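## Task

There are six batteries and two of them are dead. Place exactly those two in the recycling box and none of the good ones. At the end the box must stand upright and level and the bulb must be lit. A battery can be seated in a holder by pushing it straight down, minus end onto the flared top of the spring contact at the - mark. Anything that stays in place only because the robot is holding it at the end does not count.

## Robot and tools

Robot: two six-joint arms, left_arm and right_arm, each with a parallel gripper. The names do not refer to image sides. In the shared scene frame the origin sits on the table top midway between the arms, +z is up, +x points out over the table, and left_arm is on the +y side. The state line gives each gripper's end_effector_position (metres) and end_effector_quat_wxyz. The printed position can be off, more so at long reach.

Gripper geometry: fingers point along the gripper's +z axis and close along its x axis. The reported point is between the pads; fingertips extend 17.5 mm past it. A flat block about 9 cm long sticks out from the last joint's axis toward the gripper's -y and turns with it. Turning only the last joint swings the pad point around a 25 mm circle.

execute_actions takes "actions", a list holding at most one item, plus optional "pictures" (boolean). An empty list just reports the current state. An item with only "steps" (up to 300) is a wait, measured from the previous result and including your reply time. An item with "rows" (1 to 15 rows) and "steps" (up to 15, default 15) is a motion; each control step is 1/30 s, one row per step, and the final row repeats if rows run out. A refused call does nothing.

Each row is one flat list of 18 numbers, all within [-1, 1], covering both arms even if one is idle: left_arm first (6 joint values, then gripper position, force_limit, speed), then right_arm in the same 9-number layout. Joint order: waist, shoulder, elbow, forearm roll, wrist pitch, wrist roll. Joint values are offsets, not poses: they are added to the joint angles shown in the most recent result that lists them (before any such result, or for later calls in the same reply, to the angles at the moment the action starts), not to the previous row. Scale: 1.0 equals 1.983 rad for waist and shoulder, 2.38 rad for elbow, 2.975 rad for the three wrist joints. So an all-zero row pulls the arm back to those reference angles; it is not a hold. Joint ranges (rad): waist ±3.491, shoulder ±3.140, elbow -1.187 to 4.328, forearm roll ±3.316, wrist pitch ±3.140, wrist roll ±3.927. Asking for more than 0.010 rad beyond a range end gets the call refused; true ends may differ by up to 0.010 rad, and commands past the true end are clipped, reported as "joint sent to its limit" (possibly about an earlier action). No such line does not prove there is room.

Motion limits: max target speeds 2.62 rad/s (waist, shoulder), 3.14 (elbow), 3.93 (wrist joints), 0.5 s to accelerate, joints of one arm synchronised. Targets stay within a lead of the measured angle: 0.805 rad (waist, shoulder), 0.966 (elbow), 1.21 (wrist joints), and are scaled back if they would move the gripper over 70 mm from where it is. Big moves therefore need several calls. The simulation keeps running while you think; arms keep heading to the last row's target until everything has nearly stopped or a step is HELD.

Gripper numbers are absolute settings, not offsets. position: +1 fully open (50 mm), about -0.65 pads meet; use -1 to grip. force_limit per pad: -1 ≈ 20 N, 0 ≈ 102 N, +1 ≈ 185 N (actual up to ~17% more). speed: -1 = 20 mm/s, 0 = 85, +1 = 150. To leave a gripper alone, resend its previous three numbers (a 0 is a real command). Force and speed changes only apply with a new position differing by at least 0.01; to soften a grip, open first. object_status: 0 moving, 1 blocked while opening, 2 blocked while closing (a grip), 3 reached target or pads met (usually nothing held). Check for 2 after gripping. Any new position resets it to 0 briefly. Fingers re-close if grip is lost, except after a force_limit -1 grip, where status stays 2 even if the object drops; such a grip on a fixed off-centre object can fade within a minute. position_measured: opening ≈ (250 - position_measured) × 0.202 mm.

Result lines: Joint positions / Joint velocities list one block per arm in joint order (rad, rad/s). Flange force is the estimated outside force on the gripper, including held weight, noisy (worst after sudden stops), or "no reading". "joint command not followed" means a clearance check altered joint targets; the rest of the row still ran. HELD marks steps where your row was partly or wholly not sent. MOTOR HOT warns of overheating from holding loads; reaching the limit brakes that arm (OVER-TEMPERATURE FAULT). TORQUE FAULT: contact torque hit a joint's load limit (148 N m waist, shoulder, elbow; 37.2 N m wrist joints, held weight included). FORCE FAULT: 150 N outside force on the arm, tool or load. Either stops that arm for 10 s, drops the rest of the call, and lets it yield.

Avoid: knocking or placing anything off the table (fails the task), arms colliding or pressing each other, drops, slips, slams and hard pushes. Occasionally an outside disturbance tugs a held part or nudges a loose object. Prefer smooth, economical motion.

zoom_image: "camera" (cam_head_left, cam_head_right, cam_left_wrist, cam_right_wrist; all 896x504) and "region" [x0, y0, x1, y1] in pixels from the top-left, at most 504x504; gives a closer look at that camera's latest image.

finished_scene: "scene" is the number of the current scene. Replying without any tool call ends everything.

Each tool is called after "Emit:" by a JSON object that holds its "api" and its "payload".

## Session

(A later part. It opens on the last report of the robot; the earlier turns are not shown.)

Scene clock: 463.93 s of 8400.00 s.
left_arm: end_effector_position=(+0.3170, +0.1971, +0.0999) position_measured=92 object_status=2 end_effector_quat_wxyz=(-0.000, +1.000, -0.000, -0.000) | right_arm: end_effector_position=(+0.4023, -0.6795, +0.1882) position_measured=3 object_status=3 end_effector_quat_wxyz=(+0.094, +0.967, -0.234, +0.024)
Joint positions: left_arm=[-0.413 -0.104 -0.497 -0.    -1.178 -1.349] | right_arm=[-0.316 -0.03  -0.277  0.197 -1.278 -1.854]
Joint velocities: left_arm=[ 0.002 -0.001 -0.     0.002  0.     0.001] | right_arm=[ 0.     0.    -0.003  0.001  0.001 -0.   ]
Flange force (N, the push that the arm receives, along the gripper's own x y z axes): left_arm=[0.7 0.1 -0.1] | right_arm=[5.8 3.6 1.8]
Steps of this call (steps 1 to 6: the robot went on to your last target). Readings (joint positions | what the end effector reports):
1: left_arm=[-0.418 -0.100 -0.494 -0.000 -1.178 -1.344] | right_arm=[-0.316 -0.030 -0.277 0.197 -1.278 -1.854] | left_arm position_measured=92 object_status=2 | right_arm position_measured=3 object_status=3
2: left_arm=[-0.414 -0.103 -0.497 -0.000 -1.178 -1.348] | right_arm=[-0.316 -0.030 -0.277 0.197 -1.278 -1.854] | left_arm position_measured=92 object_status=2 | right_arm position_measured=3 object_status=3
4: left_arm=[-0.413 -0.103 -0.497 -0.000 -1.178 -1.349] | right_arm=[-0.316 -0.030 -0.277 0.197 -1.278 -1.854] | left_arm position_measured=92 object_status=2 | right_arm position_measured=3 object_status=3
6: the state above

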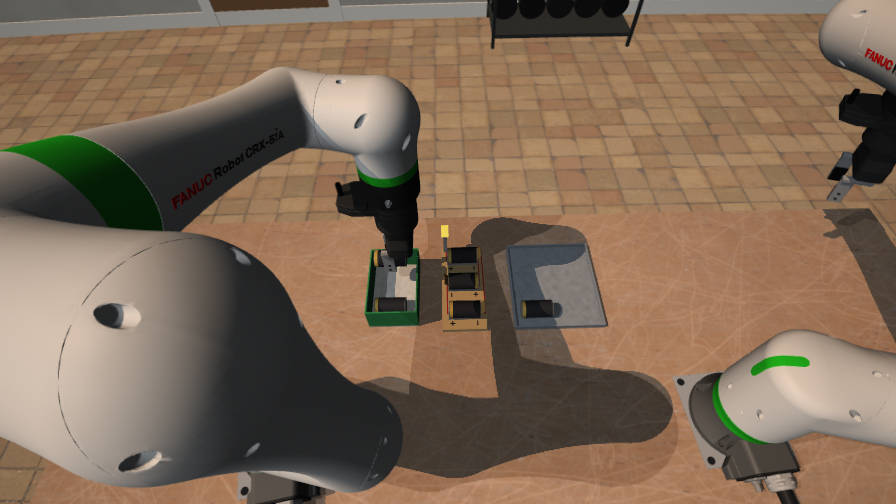

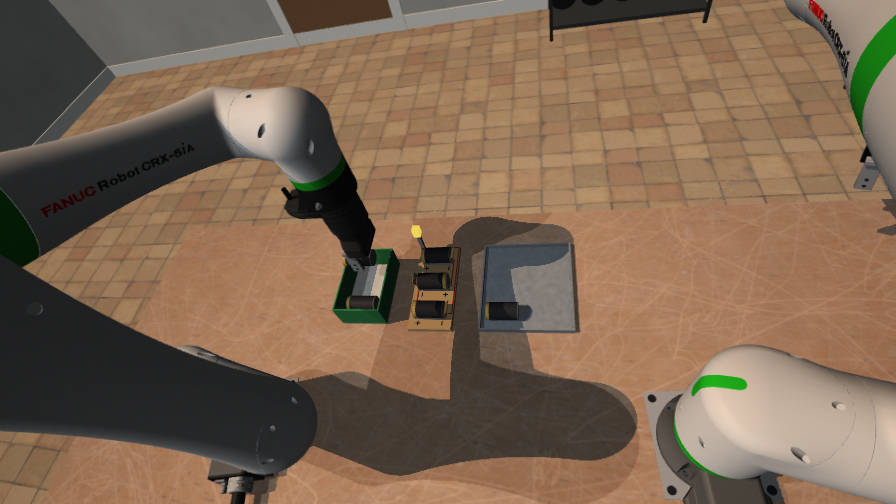

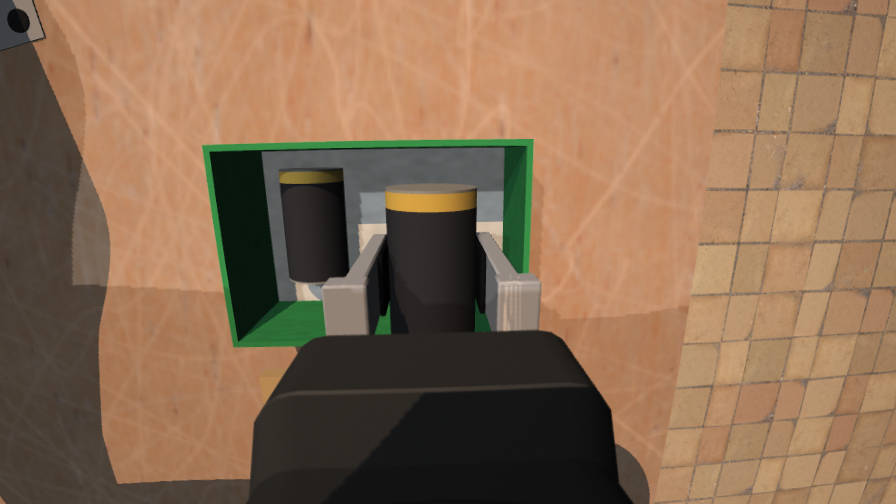

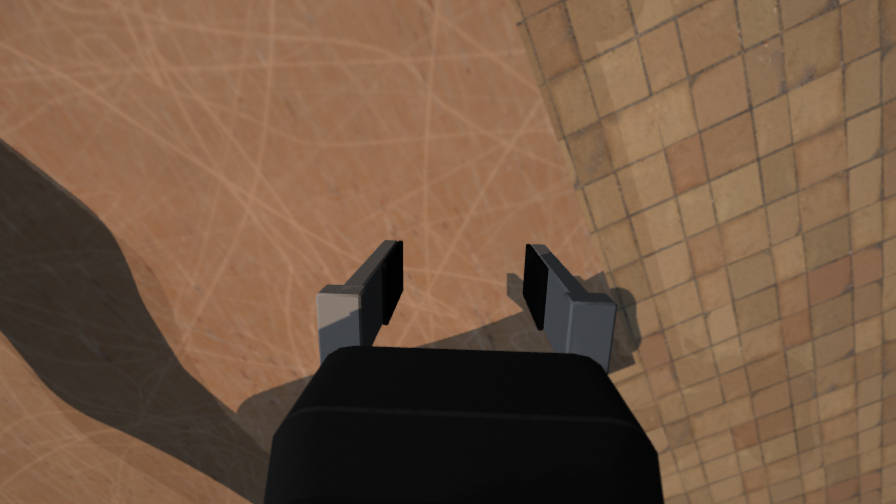

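Emit:
{"api": "execute_actions", "payload": {"actions": [{"rows":[[0,0.008,-0.008,0,0.012,0,-1,-0.3,0,0,0,0,0,0,0,1,0,0],[0,0.013,-0.013,0,0.019,0,-1,-0.3,0,0,0,0,0,0,0,1,0,0],[0,0.018,-0.018,0,0.0264,0,-1,-0.3,0,0,0,0,0,0,0,1,0,0],[0,0.023,-0.0225,0,0.0333,0,-1,-0.3,0,0,0,0,0,0,0,1,0,0],[0,0.028,-0.0265,0,0.04,0,-1,-0.3,0,0,0,0,0,0,0,1,0,0],[0,0.033,-0.0303,0,0.0462,0,-1,-0.3,0,0,0,0,0,0,0,1,0,0],[0,0.038,-0.034,0,0.0525,0,-1,-0.3,0,0,0,0,0,0,0,1,0,0],[0,0.042,-0.0368,0,0.0574,0,-1,-0.3,0,0,0,0,0,0,0,1,0,0],[0,0.045,-0.0389,0,0.0611,0,-1,-0.3,0,0,0,0,0,0,0,1,0,0],[0,0.0475,-0.0406,0,0.0641,0,-1,-0.3,0,0,0,0,0,0,0,1,0,0],[0,0.049,-0.0416,0,0.0659,0,-1,-0.3,0,0,0,0,0,0,0,1,0,0],[0,0.0502,-0.0424,0,0.0674,0,-1,-0.3,0,0,0,0,0,0,0,1,0,0],[0,0.0514,-0.0431,0,0.0687,0,-1,-0.3,0,0,0,0,0,0,0,1,0,0]],"steps":15}], "pictures": false}}

Emit:
{"api": "execute_actions", "payload": {"actions": [{"steps":4}], "pictures": false}}

Emit:
{"api": "execute_actions", "payload": {"actions": [{"rows":[[0,0,0,0,0,0,0.65,-0.3,0,0,0,0,0,0,0,1,0,0],[0,0,0,0,0,0,0.65,-0.3,0,0,0,0,0,0,0,1,0,0],[0,0,0,0,0,0,0.65,-0.3,0,0,0,0,0,0,0,1,0,0],[0,0,0,0,0,0,0.65,-0.3,0,0,0,0,0,0,0,1,0,0],[0,-0.0514,0.0431,0,-0.0687,0,0.65,-0.3,0,0,0,0,0,0,0,1,0,0]],"steps":15}]}}

Scene clock: 474.10 s of 8400.00 s.
left_arm: end_effector_position=(+0.3169, +0.1972, +0.0254) position_measured=92 object_status=2 end_effector_quat_wxyz=(-0.000, +1.000, -0.000, -0.000) | right_arm: end_effector_position=(+0.4023, -0.6795, +0.1882) position_measured=3 object_status=3 end_effector_quat_wxyz=(+0.094, +0.967, -0.234, +0.024)
Joint positions: left_arm=[-0.413 -0.002 -0.599 -0.    -0.975 -1.35 ] | right_arm=[-0.316 -0.03  -0.277  0.197 -1.278 -1.854]
Joint velocities: left_arm=[-0.     0.029 -0.021 -0.001  0.048 -0.   ] | right_arm=[-0.001 -0.    -0.    -0.001 -0.002  0.001]
Flange force (N, the push that the arm receives, along the gripper's own x y z axes): left_arm=[0.0 -0.2 8.1] | right_arm=[4.6 2.8 0.7]
Steps of this call (steps 1 to 30: the robot went on to your last target; steps 31 to 90: nothing new was sent; then 6.67 s passed at rest; steps 91 to 105: all 15 steps of this action). Readings (joint positions | what the end effector reports):
91: left_arm=[-0.413 -0.104 -0.497 -0.000 -1.178 -1.350] | right_arm=[-0.316 -0.030 -0.277 0.197 -1.278 -1.854] | left_arm position_measured=92 object_status=2 | right_arm position_measured=3 object_status=3
92: left_arm=[-0.413 -0.102 -0.499 -0.000 -1.174 -1.350] | right_arm=[-0.316 -0.030 -0.277 0.197 -1.278 -1.854] | left_arm position_measured=92 object_status=2 | right_arm position_measured=3 object_status=3
94: left_arm=[-0.413 -0.087 -0.517 -0.000 -1.141 -1.350] | right_arm=[-0.316 -0.030 -0.277 0.197 -1.278 -1.854] | left_arm position_measured=92 object_status=2 | right_arm position_measured=3 object_status=3
98: left_arm=[-0.413 -0.046 -0.561 -0.000 -1.056 -1.350] | right_arm=[-0.316 -0.030 -0.277 0.197 -1.278 -1.854] | left_arm position_measured=92 object_status=2 | right_arm position_measured=3 object_status=3
105: the state above

Scene clock: 474.23 s of 8400.00 s.
left_arm: end_effector_position=(+0.3169, +0.1971, +0.0249) position_measured=92 object_status=2 end_effector_quat_wxyz=(-0.000, +1.000, -0.000, -0.000) | right_arm: end_effector_position=(+0.4023, -0.6795, +0.1882) position_measured=3 object_status=3 end_effector_quat_wxyz=(+0.094, +0.967, -0.234, +0.024)
Joint positions: left_arm=[-0.413 -0.002 -0.6   -0.    -0.973 -1.35 ] | right_arm=[-0.316 -0.03  -0.277  0.197 -1.278 -1.854]
Joint velocities: left_arm=[-0.     0.001 -0.002  0.001  0.001 -0.001] | right_arm=[ 0.    -0.     0.001 -0.     0.    -0.002]
Flange force (N, the push that the arm receives, along the gripper's own x y z axes): left_arm=[-0.7 0.5 -2.6] | right_arm=[4.9 0.9 1.2]
Steps of this call (steps 1 to 4: the robot went on to your last target). Readings (joint positions | what the end effector reports):
1: left_arm=[-0.413 -0.002 -0.599 -0.000 -0.974 -1.350] | right_arm=[-0.316 -0.030 -0.277 0.197 -1.278 -1.854] | left_arm position_measured=92 object_status=2 | right_arm position_measured=3 object_status=3
2: left_arm=[-0.413 -0.002 -0.599 -0.000 -0.973 -1.350] | right_arm=[-0.316 -0.030 -0.277 0.197 -1.278 -1.854] | left_arm position_measured=92 object_status=2 | right_arm position_measured=3 object_status=3
4: the state above

Scene clock: 474.73 s of 8400.00 s.
left_arm: end_effector_position=(+0.3171, +0.1971, +0.0998) position_measured=56 object_status=3 end_effector_quat_wxyz=(-0.000, +1.000, -0.000, +0.000) | right_arm: end_effector_position=(+0.4023, -0.6795, +0.1882) position_measured=3 object_status=3 end_effector_quat_wxyz=(+0.094, +0.967, -0.234, +0.024)
Joint positions: left_arm=[-0.413 -0.103 -0.497 -0.    -1.177 -1.35 ] | right_arm=[-0.316 -0.03  -0.277  0.197 -1.278 -1.854]
Joint velocities: left_arm=[ 0.    -0.008  0.008  0.001 -0.029 -0.   ] | right_arm=[-0.     0.     0.     0.     0.     0.002]
Flange force (N, the push that the arm receives, along the gripper's own x y z axes): left_arm=[-9.3 -1.2 -20.4] | right_arm=[3.1 2.8 -0.4]
Steps of this call (steps 1 to 15: all 15 steps of this action). Readings (joint positions | what the end effector reports):
1: left_arm=[-0.413 -0.002 -0.600 -0.000 -0.973 -1.350] | right_arm=[-0.316 -0.030 -0.277 0.197 -1.278 -1.854] | left_arm position_measured=87 object_status=0 | right_arm position_measured=3 object_status=3
2: left_arm=[-0.413 -0.002 -0.600 -0.000 -0.973 -1.350] | right_arm=[-0.316 -0.030 -0.277 0.197 -1.278 -1.854] | left_arm position_measured=73 object_status=0 | right_arm position_measured=3 object_status=3
4: left_arm=[-0.413 -0.002 -0.600 -0.000 -0.973 -1.350] | right_arm=[-0.316 -0.030 -0.277 0.197 -1.278 -1.854] | left_arm position_measured=56 object_status=0 | right_arm position_measured=3 object_status=3
8: left_arm=[-0.413 -0.020 -0.581 -0.000 -1.011 -1.350] | right_arm=[-0.316 -0.030 -0.277 0.197 -1.278 -1.854] | left_arm position_measured=56 object_status=0 | right_arm position_measured=3 object_status=3
15: the state above

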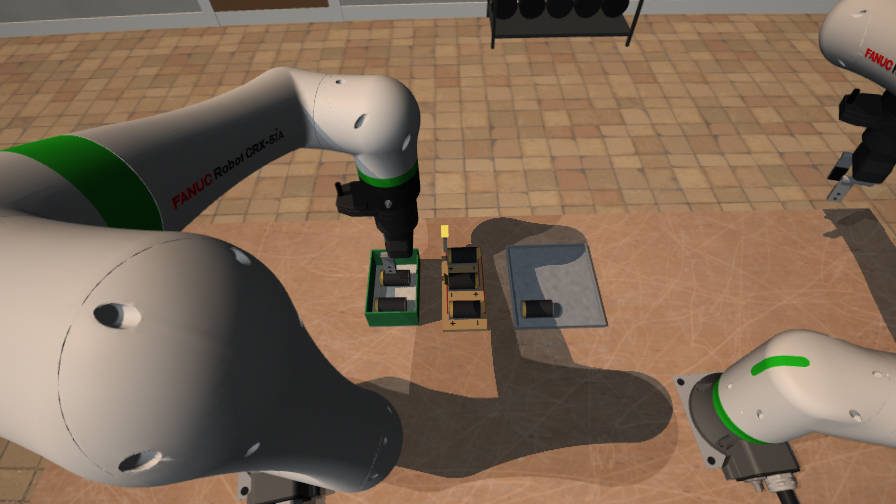

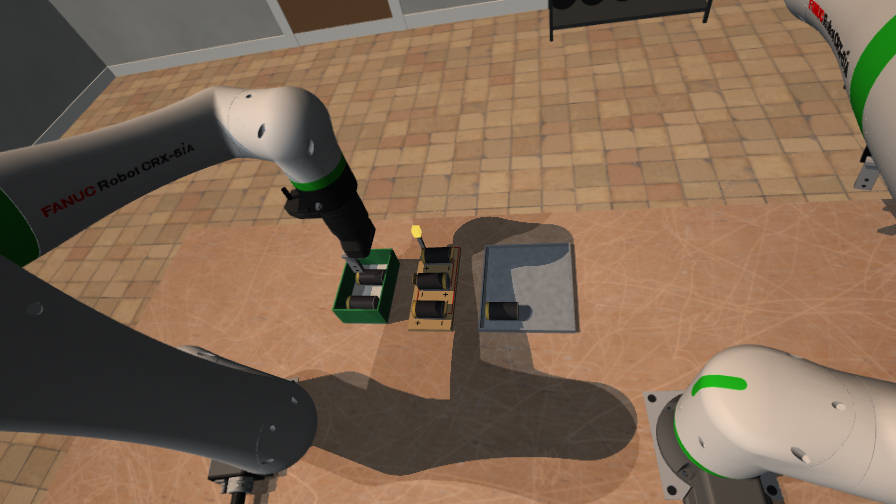

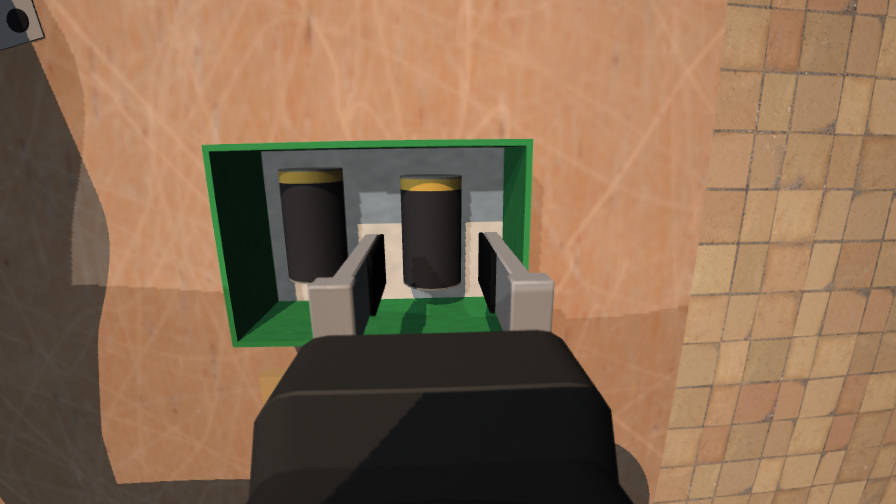

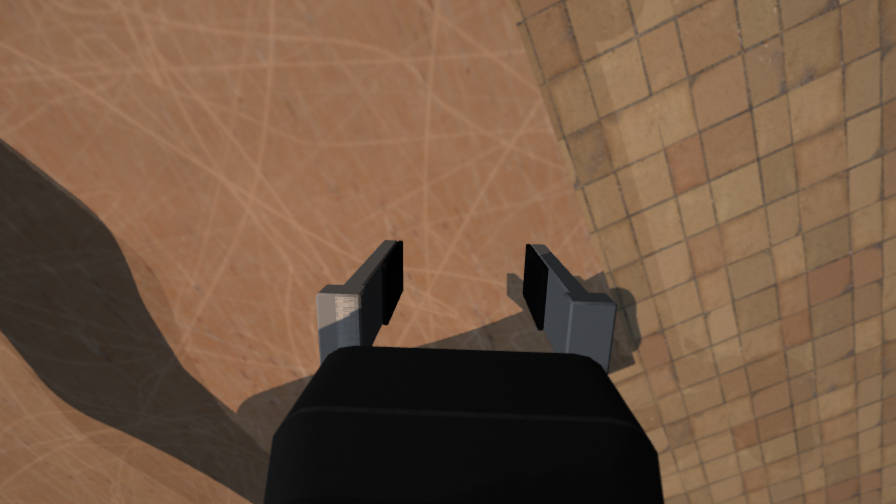

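Emit:
{"api": "finished_scene", "payload": {"scene": 1}}

The scene is finished: the task was done.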